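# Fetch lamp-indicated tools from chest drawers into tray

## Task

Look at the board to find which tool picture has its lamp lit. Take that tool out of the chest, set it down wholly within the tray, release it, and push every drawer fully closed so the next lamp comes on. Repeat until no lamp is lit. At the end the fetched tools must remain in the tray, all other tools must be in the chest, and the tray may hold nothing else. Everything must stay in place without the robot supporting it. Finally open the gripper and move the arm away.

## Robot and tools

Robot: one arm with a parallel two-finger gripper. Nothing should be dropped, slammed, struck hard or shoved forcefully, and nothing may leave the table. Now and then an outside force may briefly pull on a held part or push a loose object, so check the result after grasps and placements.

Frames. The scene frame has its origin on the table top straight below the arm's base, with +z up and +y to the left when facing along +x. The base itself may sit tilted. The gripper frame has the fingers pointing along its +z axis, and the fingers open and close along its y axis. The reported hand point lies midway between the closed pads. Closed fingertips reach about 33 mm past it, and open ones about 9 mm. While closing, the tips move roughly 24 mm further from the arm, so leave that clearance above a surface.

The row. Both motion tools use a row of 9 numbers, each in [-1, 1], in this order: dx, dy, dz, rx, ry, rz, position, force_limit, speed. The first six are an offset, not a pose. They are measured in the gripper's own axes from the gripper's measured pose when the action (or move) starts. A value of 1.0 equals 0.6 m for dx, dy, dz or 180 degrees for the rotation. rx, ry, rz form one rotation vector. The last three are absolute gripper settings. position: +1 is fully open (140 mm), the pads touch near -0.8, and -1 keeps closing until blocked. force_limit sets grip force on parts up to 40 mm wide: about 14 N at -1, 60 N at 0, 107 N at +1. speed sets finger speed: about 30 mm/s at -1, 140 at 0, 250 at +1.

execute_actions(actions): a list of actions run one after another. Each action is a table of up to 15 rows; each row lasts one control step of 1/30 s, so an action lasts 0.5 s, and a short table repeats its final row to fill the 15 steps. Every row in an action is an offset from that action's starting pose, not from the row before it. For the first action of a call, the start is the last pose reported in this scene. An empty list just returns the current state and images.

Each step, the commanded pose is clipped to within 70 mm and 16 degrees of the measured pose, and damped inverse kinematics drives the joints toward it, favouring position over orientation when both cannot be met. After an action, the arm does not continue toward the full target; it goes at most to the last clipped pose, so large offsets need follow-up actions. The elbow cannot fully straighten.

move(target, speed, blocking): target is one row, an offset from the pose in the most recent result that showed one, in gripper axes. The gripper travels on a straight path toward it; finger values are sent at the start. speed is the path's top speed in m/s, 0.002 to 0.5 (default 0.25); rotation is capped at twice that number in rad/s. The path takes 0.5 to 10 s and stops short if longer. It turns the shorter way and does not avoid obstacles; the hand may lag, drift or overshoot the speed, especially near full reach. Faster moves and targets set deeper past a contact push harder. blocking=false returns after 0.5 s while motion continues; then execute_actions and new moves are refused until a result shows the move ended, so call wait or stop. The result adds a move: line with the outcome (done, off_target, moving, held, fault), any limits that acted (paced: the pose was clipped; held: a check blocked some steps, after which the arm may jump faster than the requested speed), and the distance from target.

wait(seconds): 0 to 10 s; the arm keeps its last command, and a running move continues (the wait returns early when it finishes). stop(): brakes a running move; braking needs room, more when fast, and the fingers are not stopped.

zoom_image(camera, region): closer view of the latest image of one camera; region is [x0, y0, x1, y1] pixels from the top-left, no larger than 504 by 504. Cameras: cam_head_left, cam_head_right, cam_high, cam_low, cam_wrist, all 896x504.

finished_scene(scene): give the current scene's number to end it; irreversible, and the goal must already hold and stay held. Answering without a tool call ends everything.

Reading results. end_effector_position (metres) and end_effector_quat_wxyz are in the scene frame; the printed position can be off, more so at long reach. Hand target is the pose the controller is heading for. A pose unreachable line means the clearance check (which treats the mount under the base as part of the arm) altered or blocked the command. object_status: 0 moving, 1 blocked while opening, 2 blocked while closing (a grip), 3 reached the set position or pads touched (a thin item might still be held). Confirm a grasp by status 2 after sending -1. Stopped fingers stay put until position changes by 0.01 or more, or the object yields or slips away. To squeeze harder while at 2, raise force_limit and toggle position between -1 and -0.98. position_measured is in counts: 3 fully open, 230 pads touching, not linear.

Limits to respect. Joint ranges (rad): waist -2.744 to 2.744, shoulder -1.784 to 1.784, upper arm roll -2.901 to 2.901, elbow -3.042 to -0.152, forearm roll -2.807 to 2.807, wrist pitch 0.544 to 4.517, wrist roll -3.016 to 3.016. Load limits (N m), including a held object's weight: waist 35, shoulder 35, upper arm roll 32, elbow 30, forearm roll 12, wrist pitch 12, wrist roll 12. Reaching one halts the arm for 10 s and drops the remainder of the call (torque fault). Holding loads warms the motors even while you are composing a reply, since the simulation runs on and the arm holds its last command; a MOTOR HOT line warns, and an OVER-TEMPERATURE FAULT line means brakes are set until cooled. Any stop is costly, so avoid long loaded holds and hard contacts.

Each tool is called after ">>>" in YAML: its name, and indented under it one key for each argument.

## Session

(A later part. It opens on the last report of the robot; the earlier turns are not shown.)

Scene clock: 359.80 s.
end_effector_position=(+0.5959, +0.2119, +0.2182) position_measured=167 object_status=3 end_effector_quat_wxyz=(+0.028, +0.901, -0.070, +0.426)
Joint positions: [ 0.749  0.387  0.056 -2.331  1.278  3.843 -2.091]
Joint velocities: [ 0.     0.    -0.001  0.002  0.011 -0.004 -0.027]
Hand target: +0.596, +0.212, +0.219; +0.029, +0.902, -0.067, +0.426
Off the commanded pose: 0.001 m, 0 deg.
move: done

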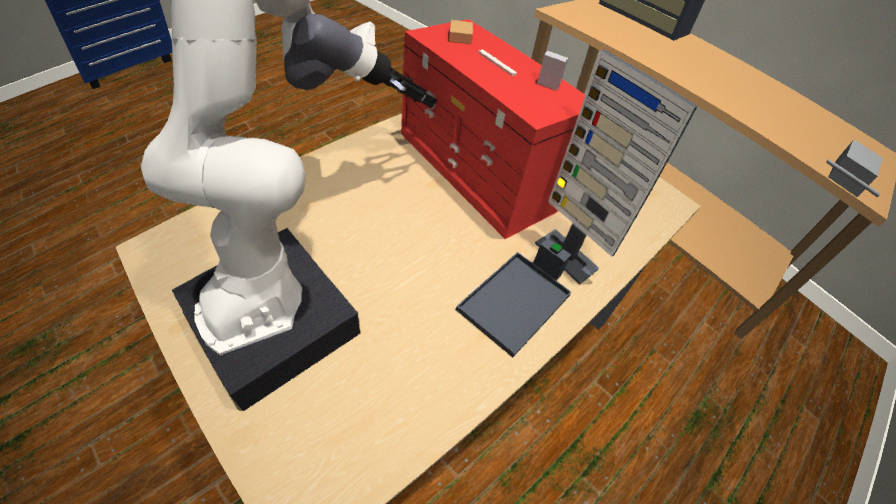

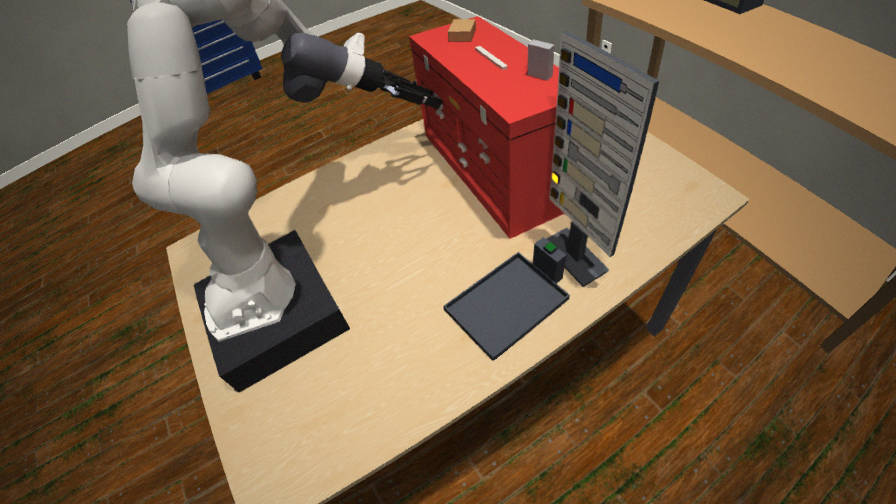

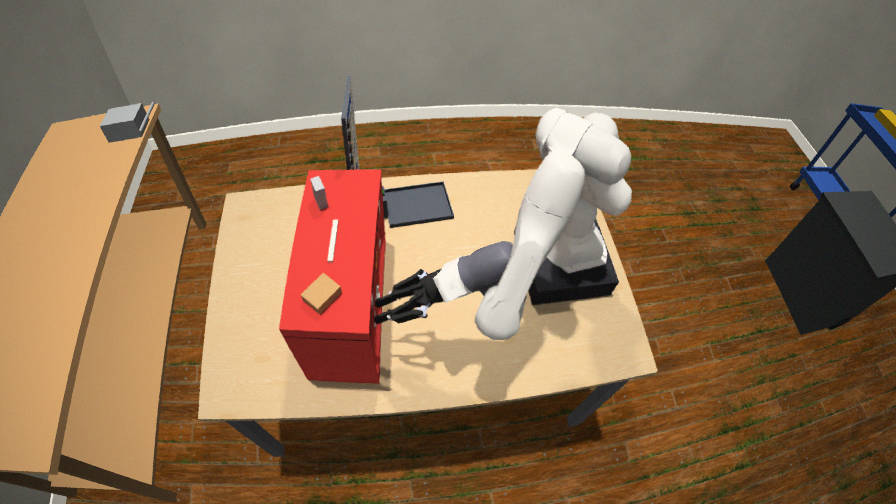

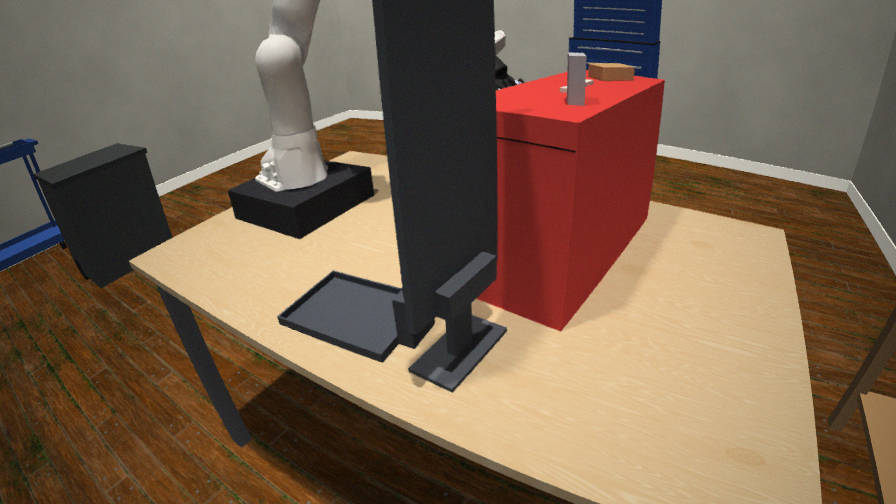

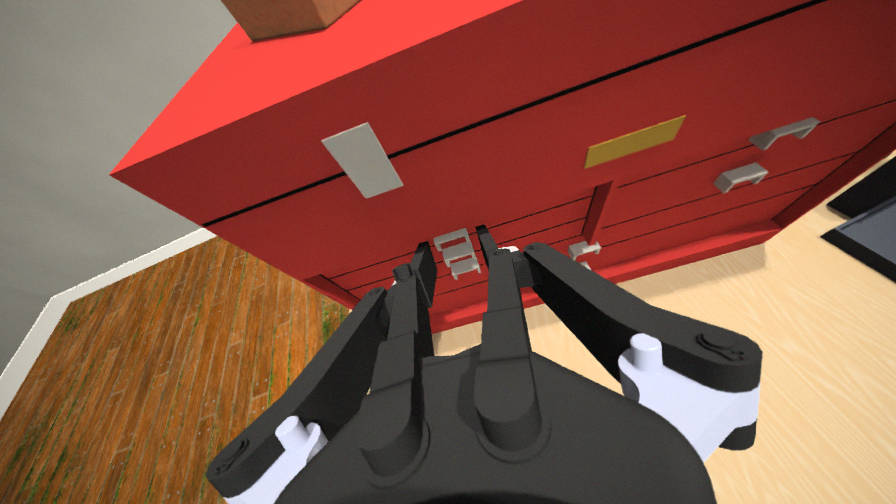

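Good. Close with a slight centering shift.

>>> execute_actions:
  actions:
    - [[0.0005,-0.0012,0,0,0,-0.002,-0.3,0,-0.3],[0.0005,-0.0012,0,0,0,-0.002,-0.3,0,-0.3],[0.0005,-0.0012,0,0,0,-0.002,-1,0,-0.3]]

Scene clock: 362.40 s.
end_effector_position=(+0.5961, +0.2124, +0.2185) position_measured=193 object_status=0 end_effector_quat_wxyz=(+0.029, +0.902, -0.067, +0.426)
Joint positions: [ 0.749  0.387  0.056 -2.33   1.28   3.843 -2.1  ]
Joint velocities: [ 0.001 -0.001  0.    -0.001  0.002 -0.001  0.   ]
Hand target: +0.596, +0.213, +0.218; +0.029, +0.902, -0.067, +0.426
Off the commanded pose: 0.000 m, 0 deg.

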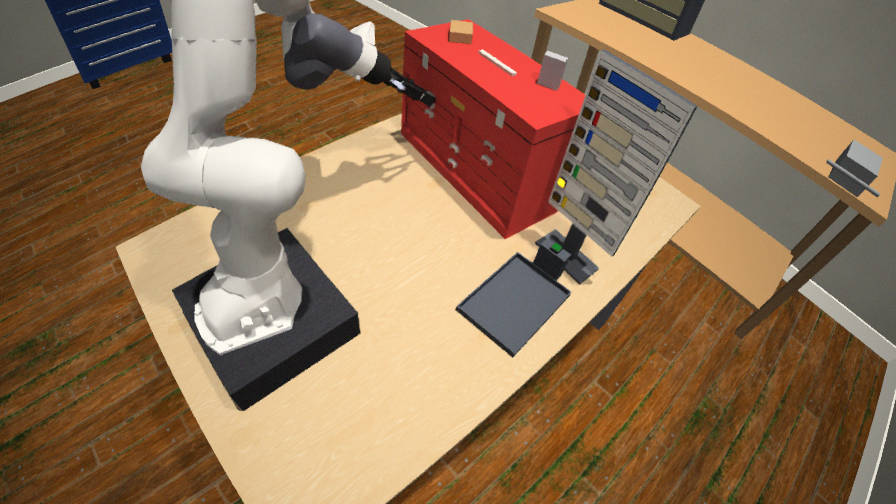

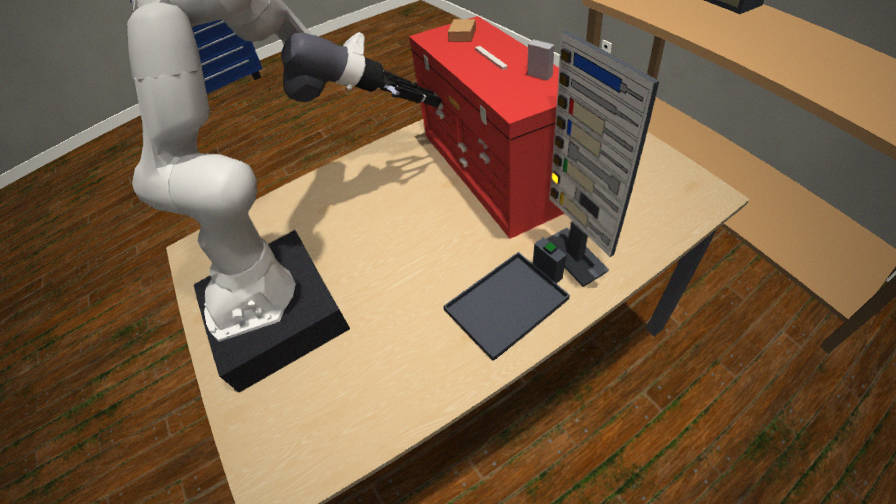

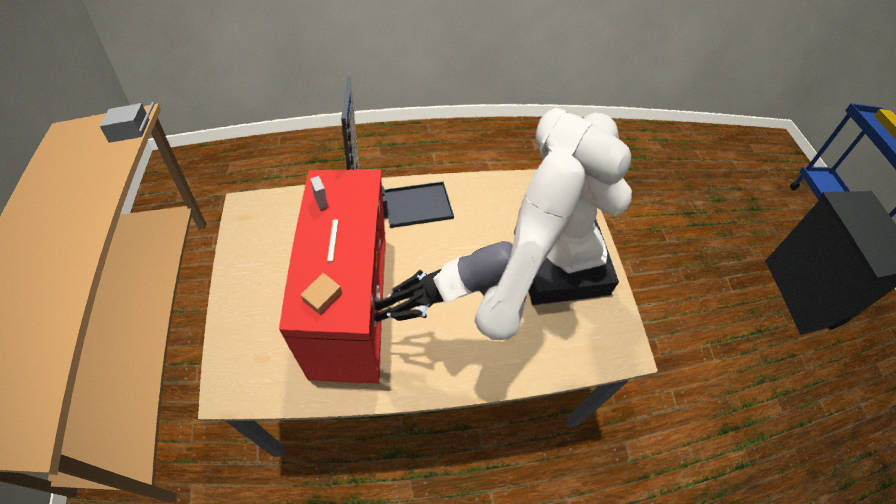

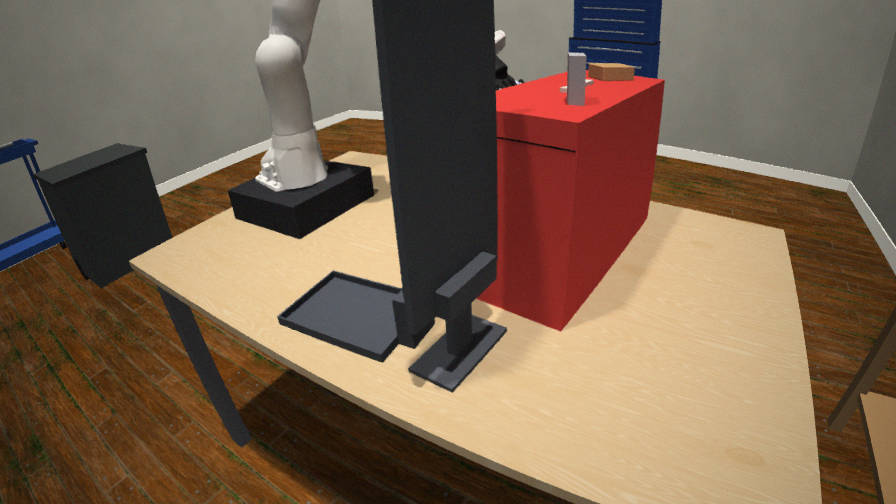

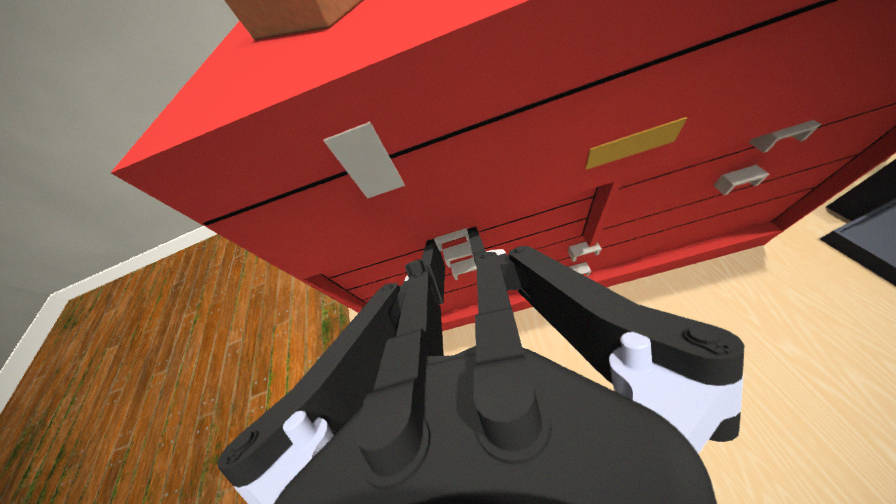

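>>> move:
  target: [-0.1274,0.0015,-0.1541,0,0,0,-1,0,-0.3]
  speed: 0.09

Scene clock: 365.53 s.
end_effector_position=(+0.4798, +0.2279, +0.2202) position_measured=193 object_status=2 end_effector_quat_wxyz=(+0.030, +0.902, -0.063, +0.427)
Joint positions: [ 0.867  0.266  0.184 -2.577  1.392  3.983 -1.961]
Joint velocities: [-0.    -0.     0.004 -0.001  0.001  0.004  0.019]
Hand target: +0.478, +0.228, +0.220; +0.029, +0.901, -0.066, +0.427
Off the commanded pose: 0.003 m, 0 deg.
move: done

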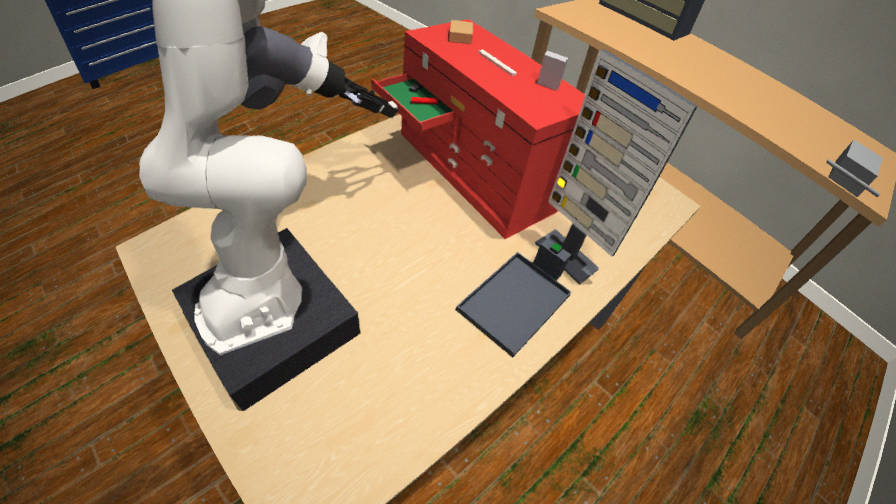

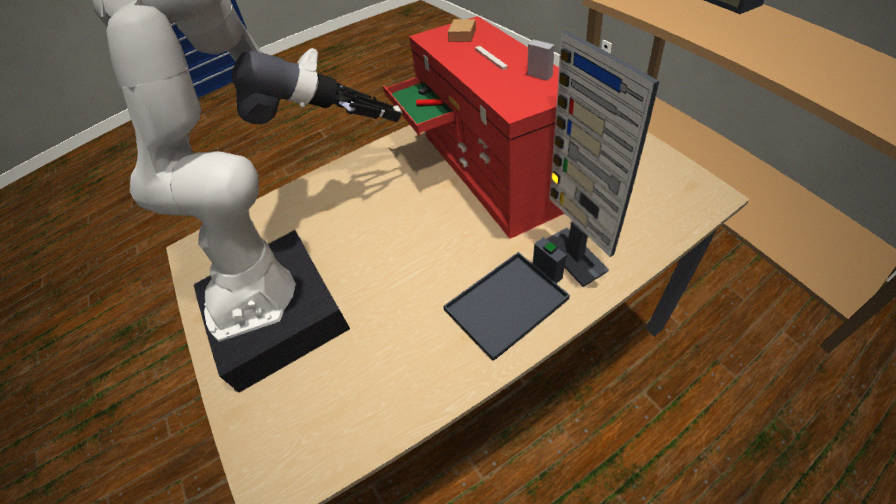

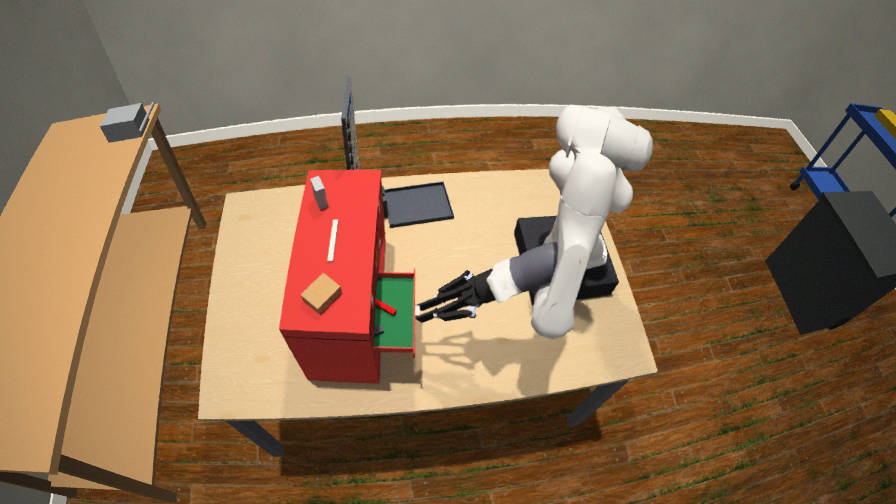

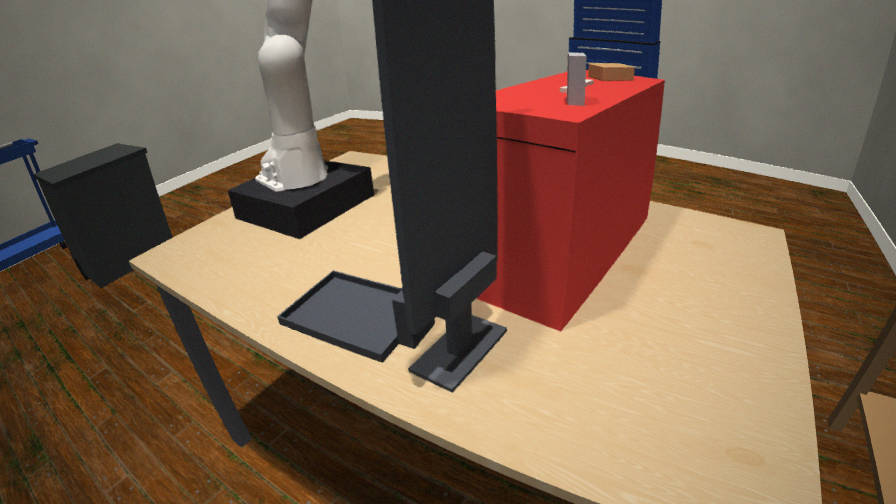

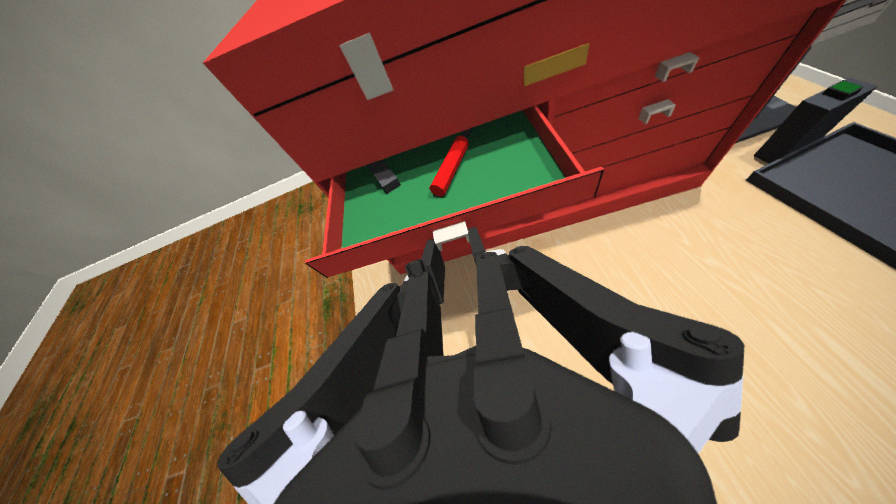

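>>> move:
  target: [-0.032,0,-0.0386,0,0,0,-1,0,-0.3]
  speed: 0.04

>>> zoom_image:
  camera: "cam_wrist"
  region: [320, 100, 500, 280]

Scene clock: 368.20 s.
end_effector_position=(+0.4522, +0.2316, +0.2205) position_measured=193 object_status=2 end_effector_quat_wxyz=(+0.030, +0.901, -0.063, +0.427)
Joint positions: [ 0.902  0.247  0.221 -2.618  1.441  4.013 -1.936]
Joint velocities: [ 0.002 -0.001  0.005 -0.001  0.005  0.002  0.007]
Hand target: +0.450, +0.232, +0.221; +0.030, +0.901, -0.063, +0.427
Off the commanded pose: 0.002 m, 0 deg.
move: done

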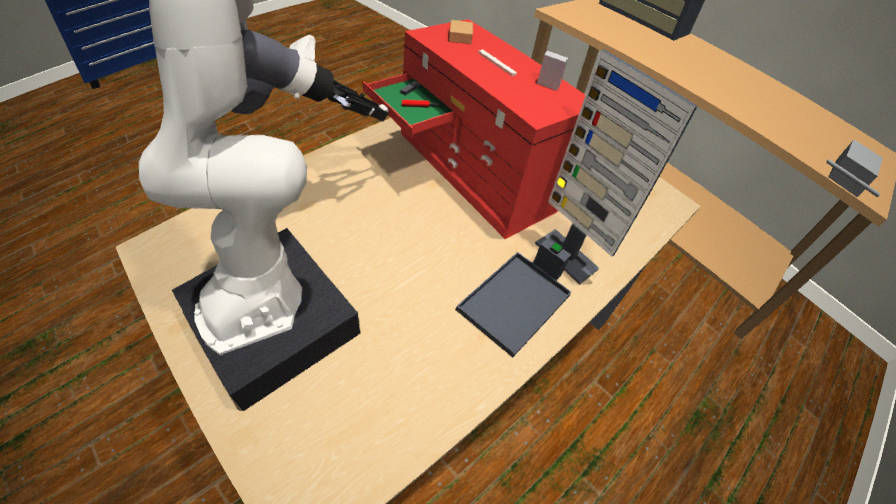

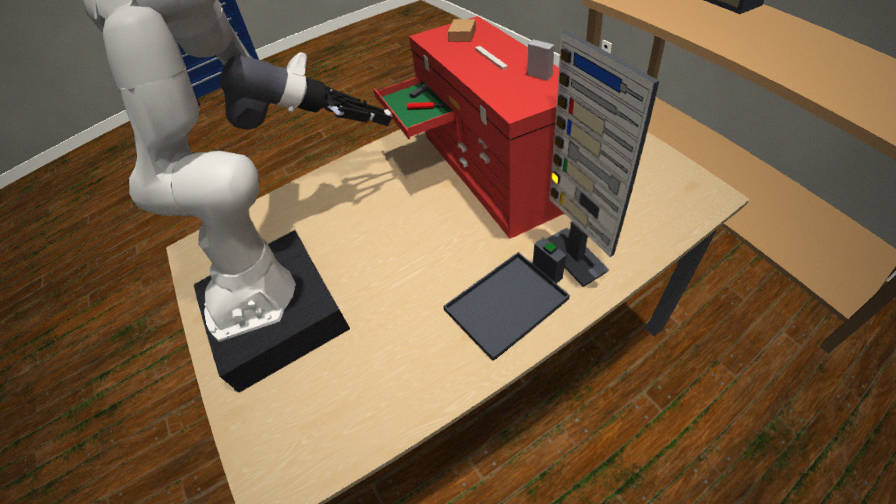

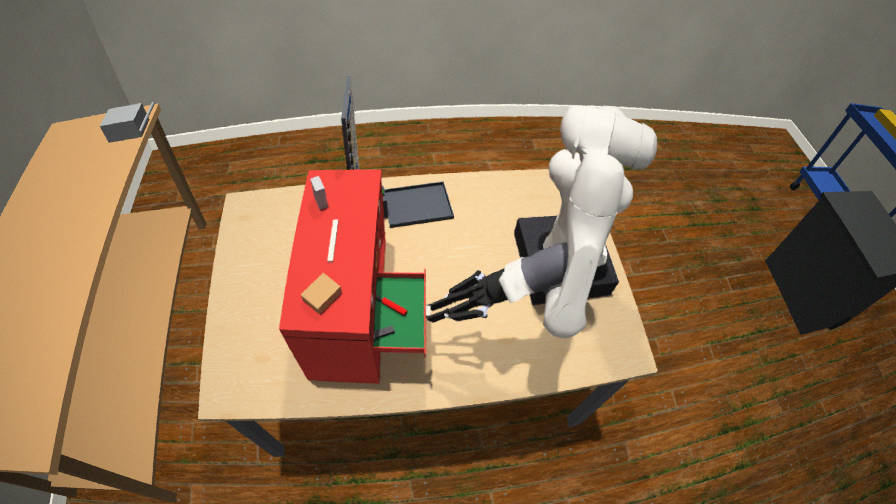

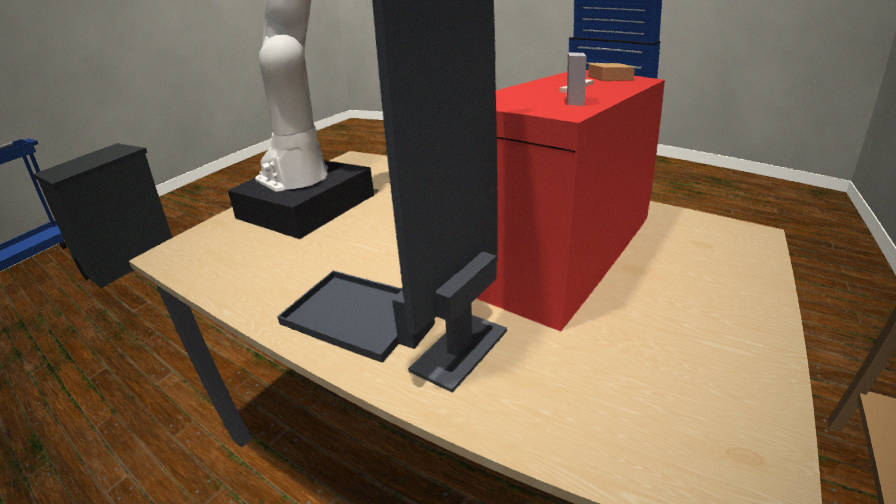

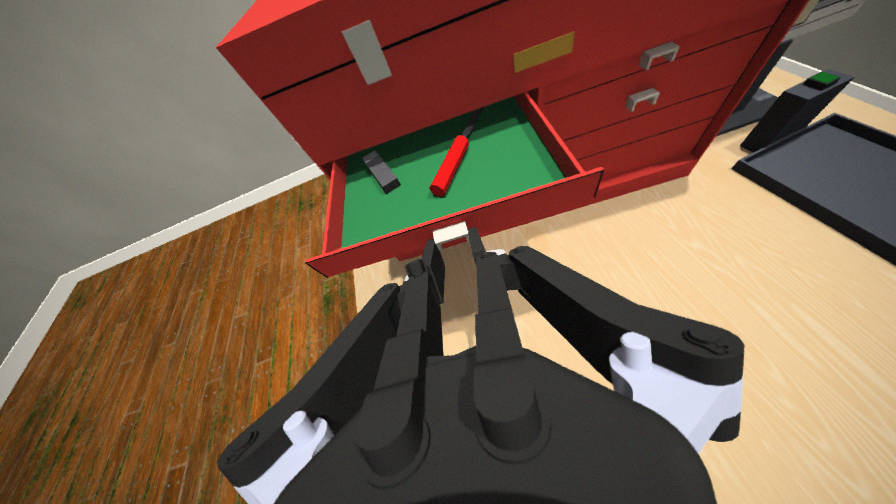

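Region (320, 100, 500, 280) of cam_wrist's 896x504 image, scaled by 2.800, with more detail than that image has.

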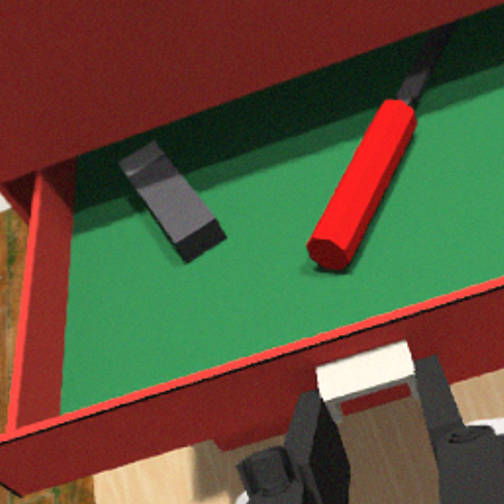

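>>> zoom_image:
  camera: "cam_head_left"
  region: [540, 150, 660, 260]

>>> zoom_image:
  camera: "cam_high"
  region: [350, 260, 460, 370]

Region (540, 150, 660, 260) of cam_head_left's 896x504 image, scaled by 4.200, with more detail than that image has; it fills the top 462 rows of this view, and the rest is white.

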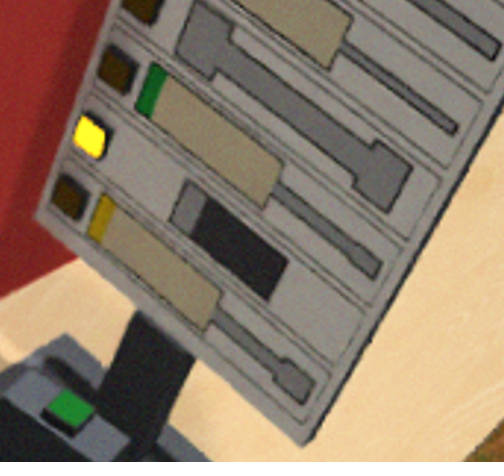

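Region (350, 260, 460, 370) of cam_high's 896x504 image, scaled by 4.582, with more detail than that image has.

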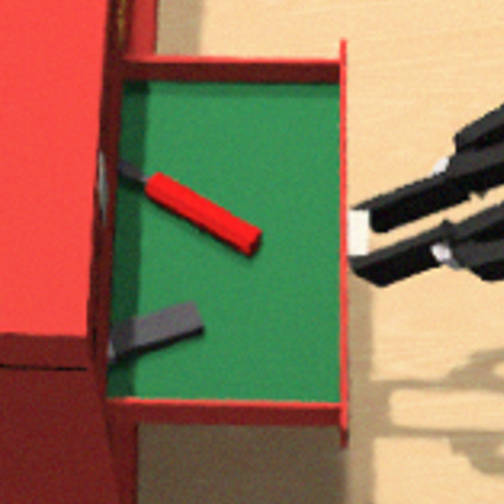

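>>> move:
  target: [-0.0235,0,-0.0285,0,0,0,-1,0,-0.3]
  speed: 0.025

>>> zoom_image:
  camera: "cam_wrist"
  region: [320, 100, 500, 280]

Scene clock: 388.93 s.
end_effector_position=(+0.4323, +0.2342, +0.2208) position_measured=193 object_status=2 end_effector_quat_wxyz=(+0.030, +0.901, -0.062, +0.428)
Joint positions: [ 0.928  0.236  0.251 -2.642  1.482  4.034 -1.92 ]
Joint velocities: [ 0.001  0.001  0.004 -0.001  0.004  0.001  0.005]
Hand target: +0.430, +0.234, +0.221; +0.030, +0.901, -0.062, +0.428
Off the commanded pose: 0.002 m, 0 deg.
move: done

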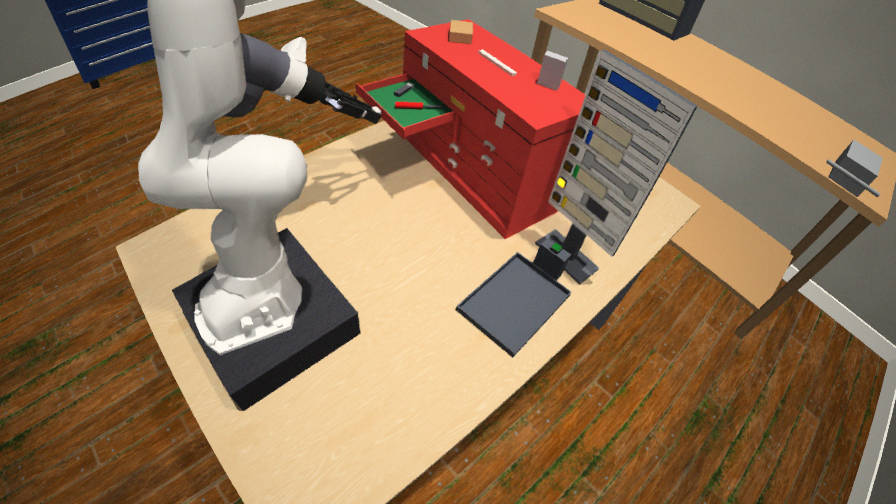

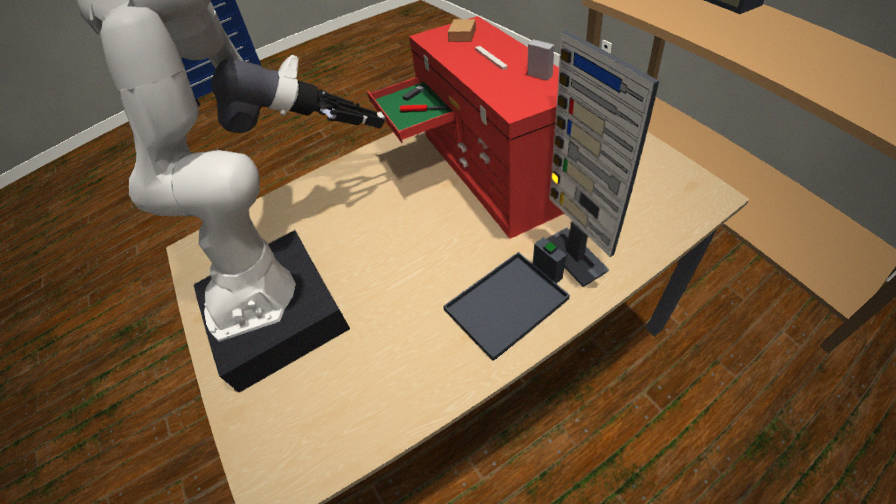

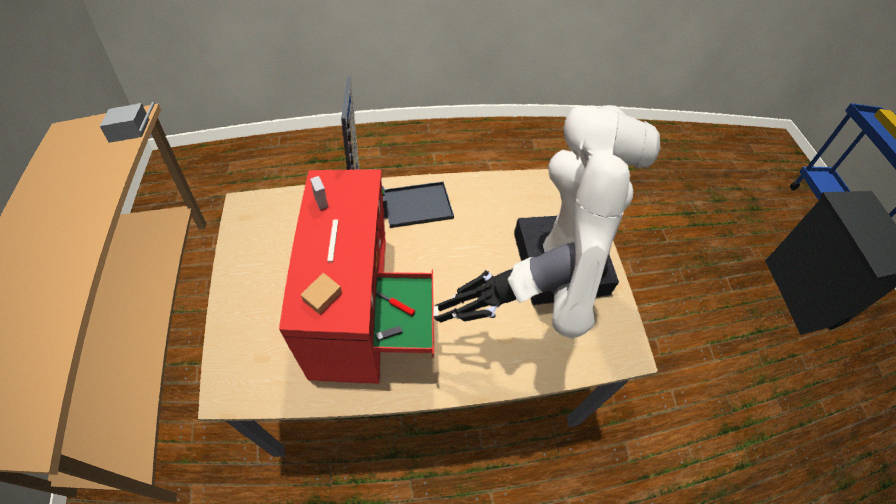

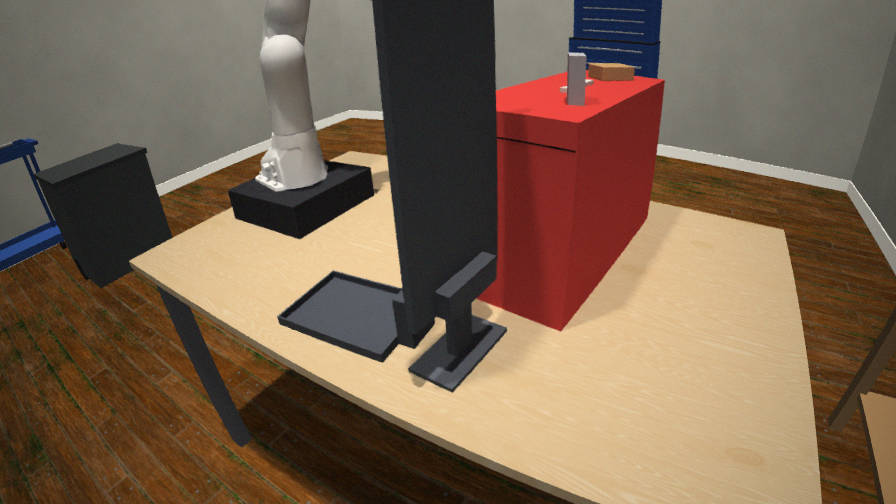

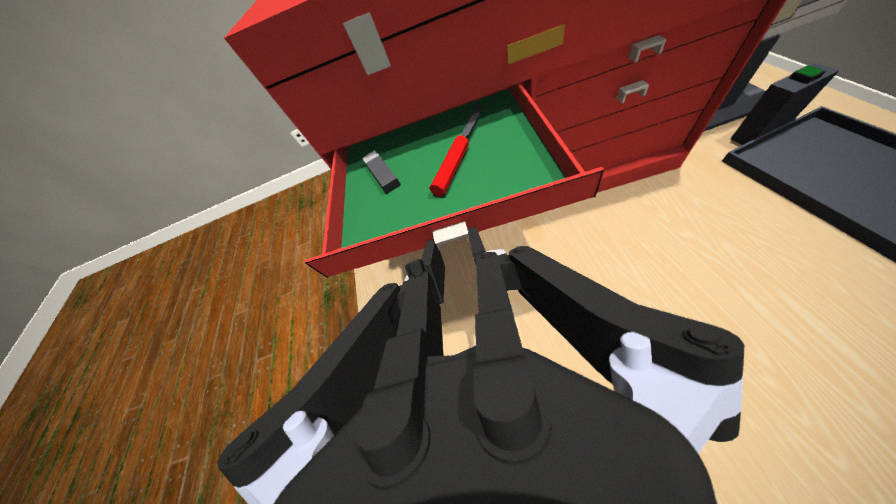

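Region (320, 100, 500, 280) of cam_wrist's 896x504 image, scaled by 2.800, with more detail than that image has.

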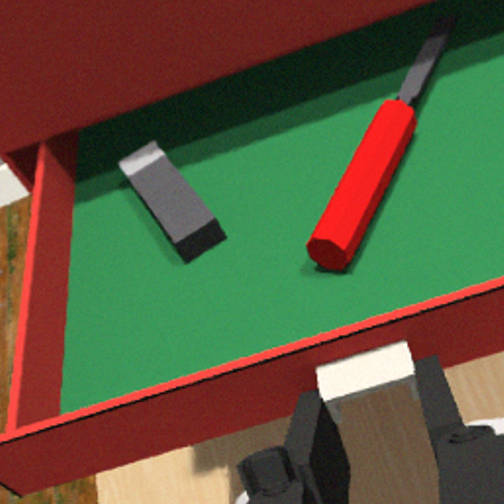

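>>> execute_actions:
  actions:
    - [[0,0,0,0,0,0,-0.3,0,0],[0,0,0,0,0,0,-0.3,0,0],[0,0,0,0,0,0,-0.3,0,0],[0,0,0,0,0,0,-0.3,0,0],[0,0,0,0,0,0,-0.3,0,0],[-0.002,0,-0.003,0,0,0,-0.3,0,0],[-0.001,0,-0.007,0,0,0,-0.3,0,0],[0.003,0,-0.011,0,0,0,-0.3,0,0],[0.009,0,-0.016,0,0,0,-0.3,0,0],[0.016,0,-0.022,0,0,0,-0.3,0,0],[0.024,0,-0.028,0,0,0,-0.3,0,0],[0.032,0,-0.035,0,0,0,-0.3,0,0],[0.04,0,-0.041,0,0,0,-0.3,0,0],[0.048,0,-0.048,0,0,0,-0.3,0,0],[0.0564,0,-0.0547,0,0,0,-0.3,0,0]]

>>> wait:
  seconds: 0.6

Scene clock: 413.77 s.
end_effector_position=(+0.4306, +0.2354, +0.2546) position_measured=167 object_status=3 end_effector_quat_wxyz=(+0.014, +0.896, -0.086, +0.435)
Joint positions: [ 0.929  0.14   0.263 -2.635  1.57   4.023 -1.979]
Joint velocities: [ 0.001 -0.511  0.03   0.086  0.401 -0.042 -0.369]
Hand target: +0.428, +0.234, +0.266; +0.026, +0.899, -0.062, +0.432
Off the commanded pose: 0.013 m, 3 deg.

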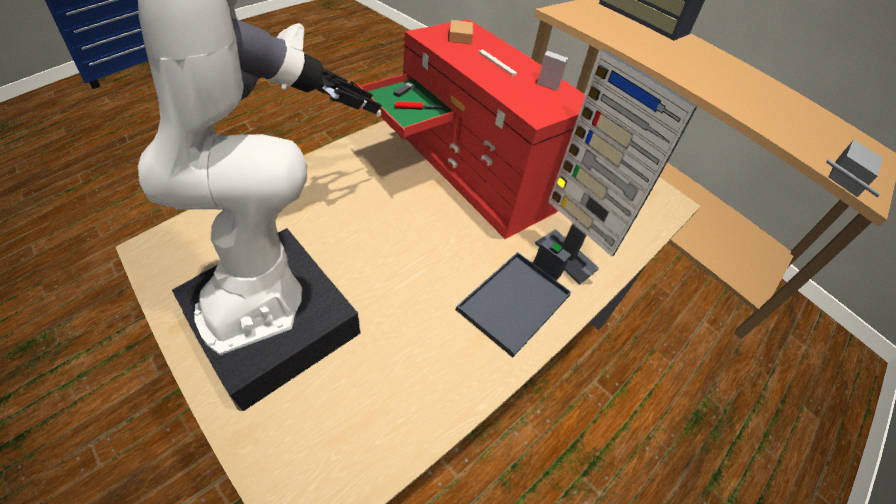

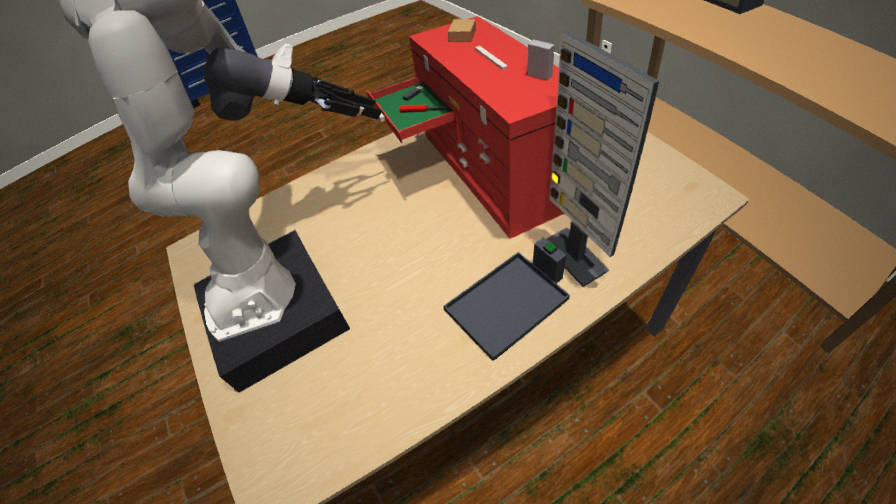

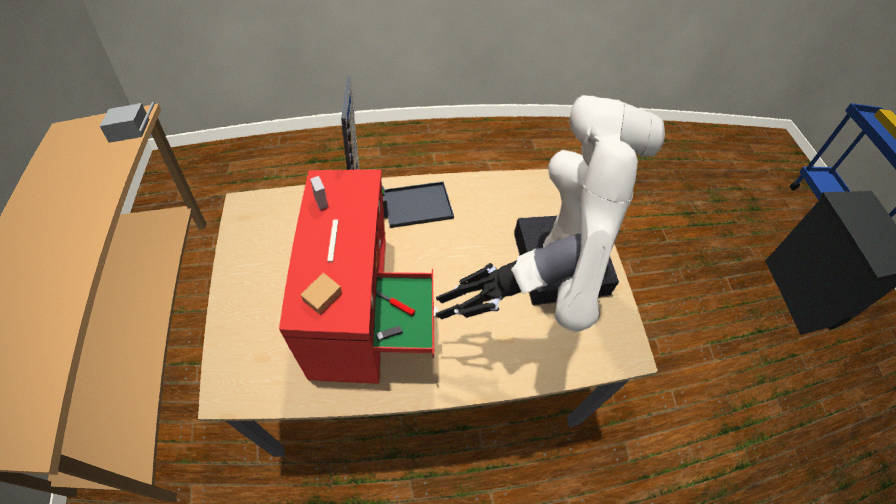

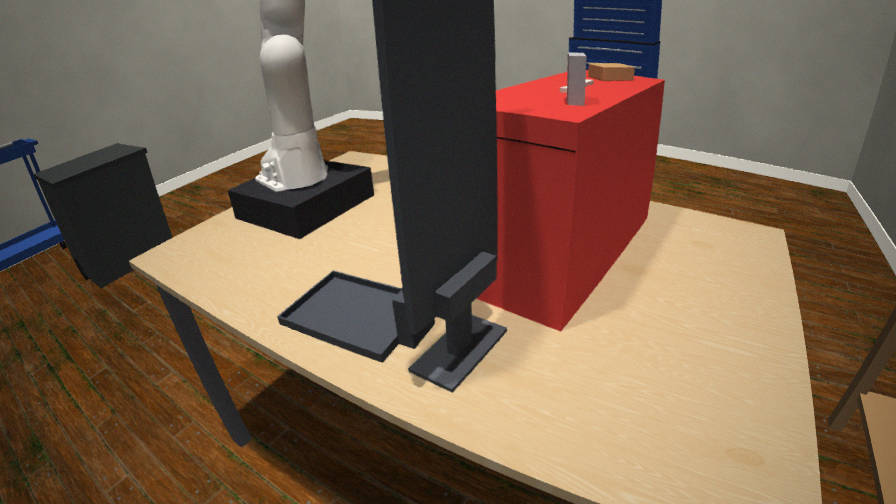

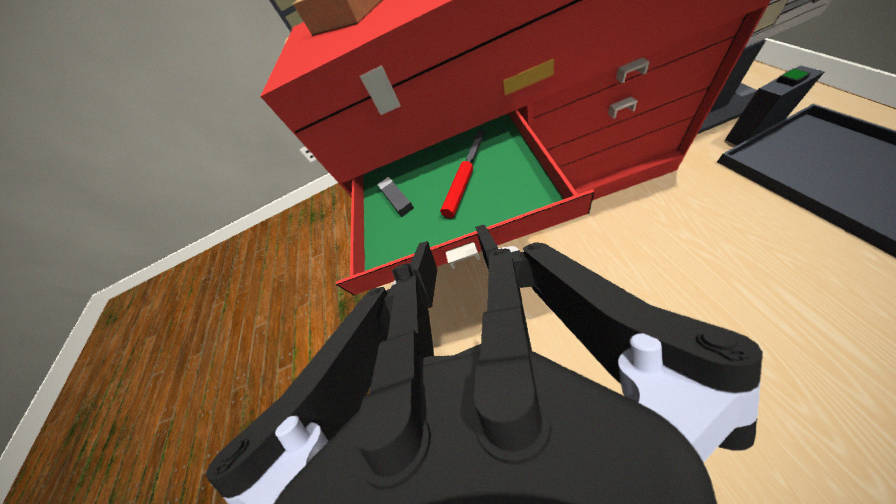

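Scene clock: 414.37 s.
end_effector_position=(+0.4288, +0.2337, +0.2660) position_measured=167 object_status=3 end_effector_quat_wxyz=(+0.023, +0.898, -0.070, +0.433)
Joint positions: [ 0.929  0.102  0.265 -2.627  1.616  4.016 -2.075]
Joint velocities: [-0.     0.001 -0.001 -0.001  0.001 -0.002 -0.052]
Hand target: +0.428, +0.234, +0.266; +0.026, +0.899, -0.062, +0.432
Off the commanded pose: 0.002 m, 1 deg.
wait: 0.60 s; no rest

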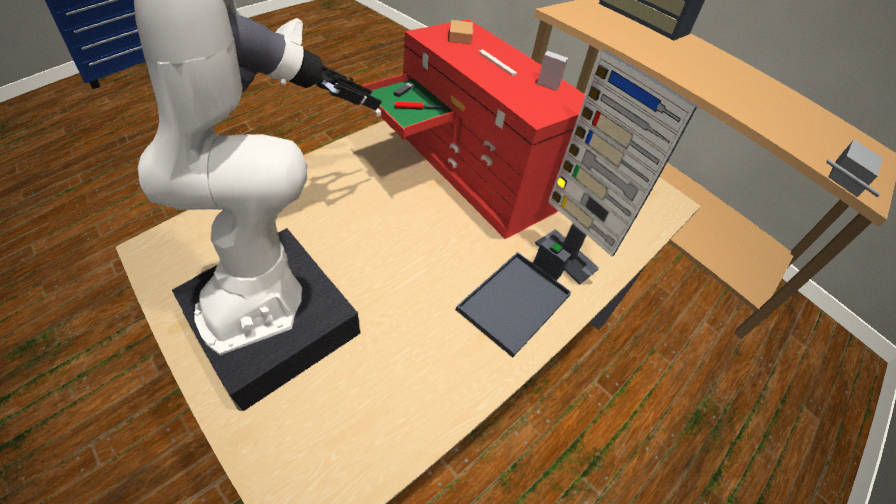

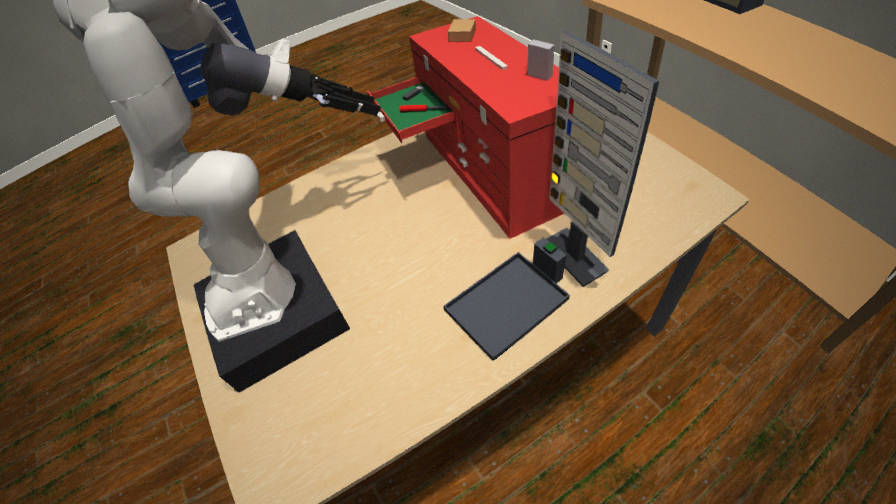

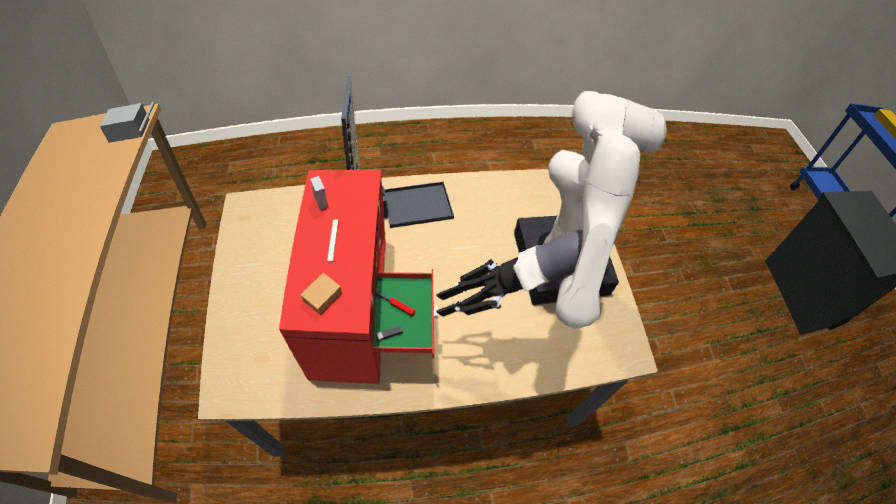

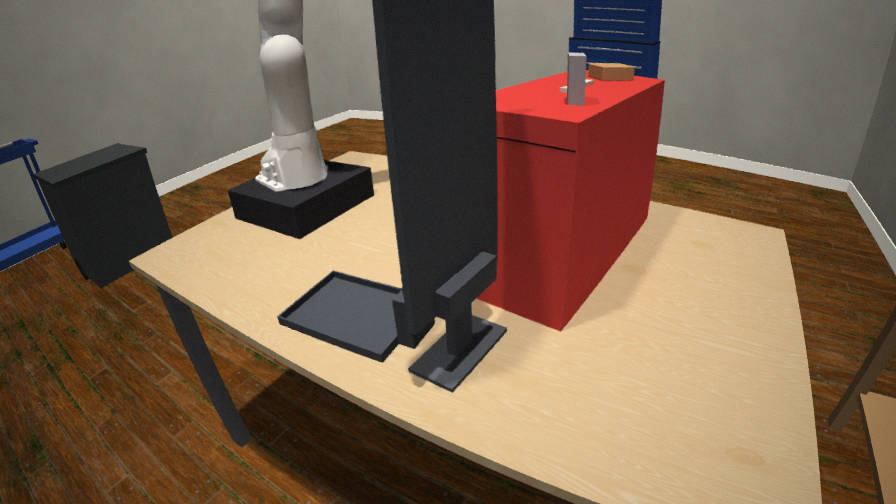

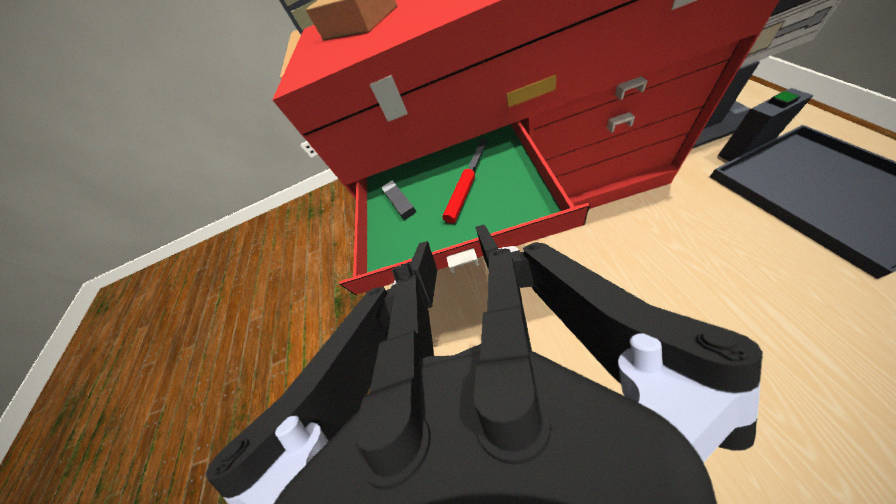

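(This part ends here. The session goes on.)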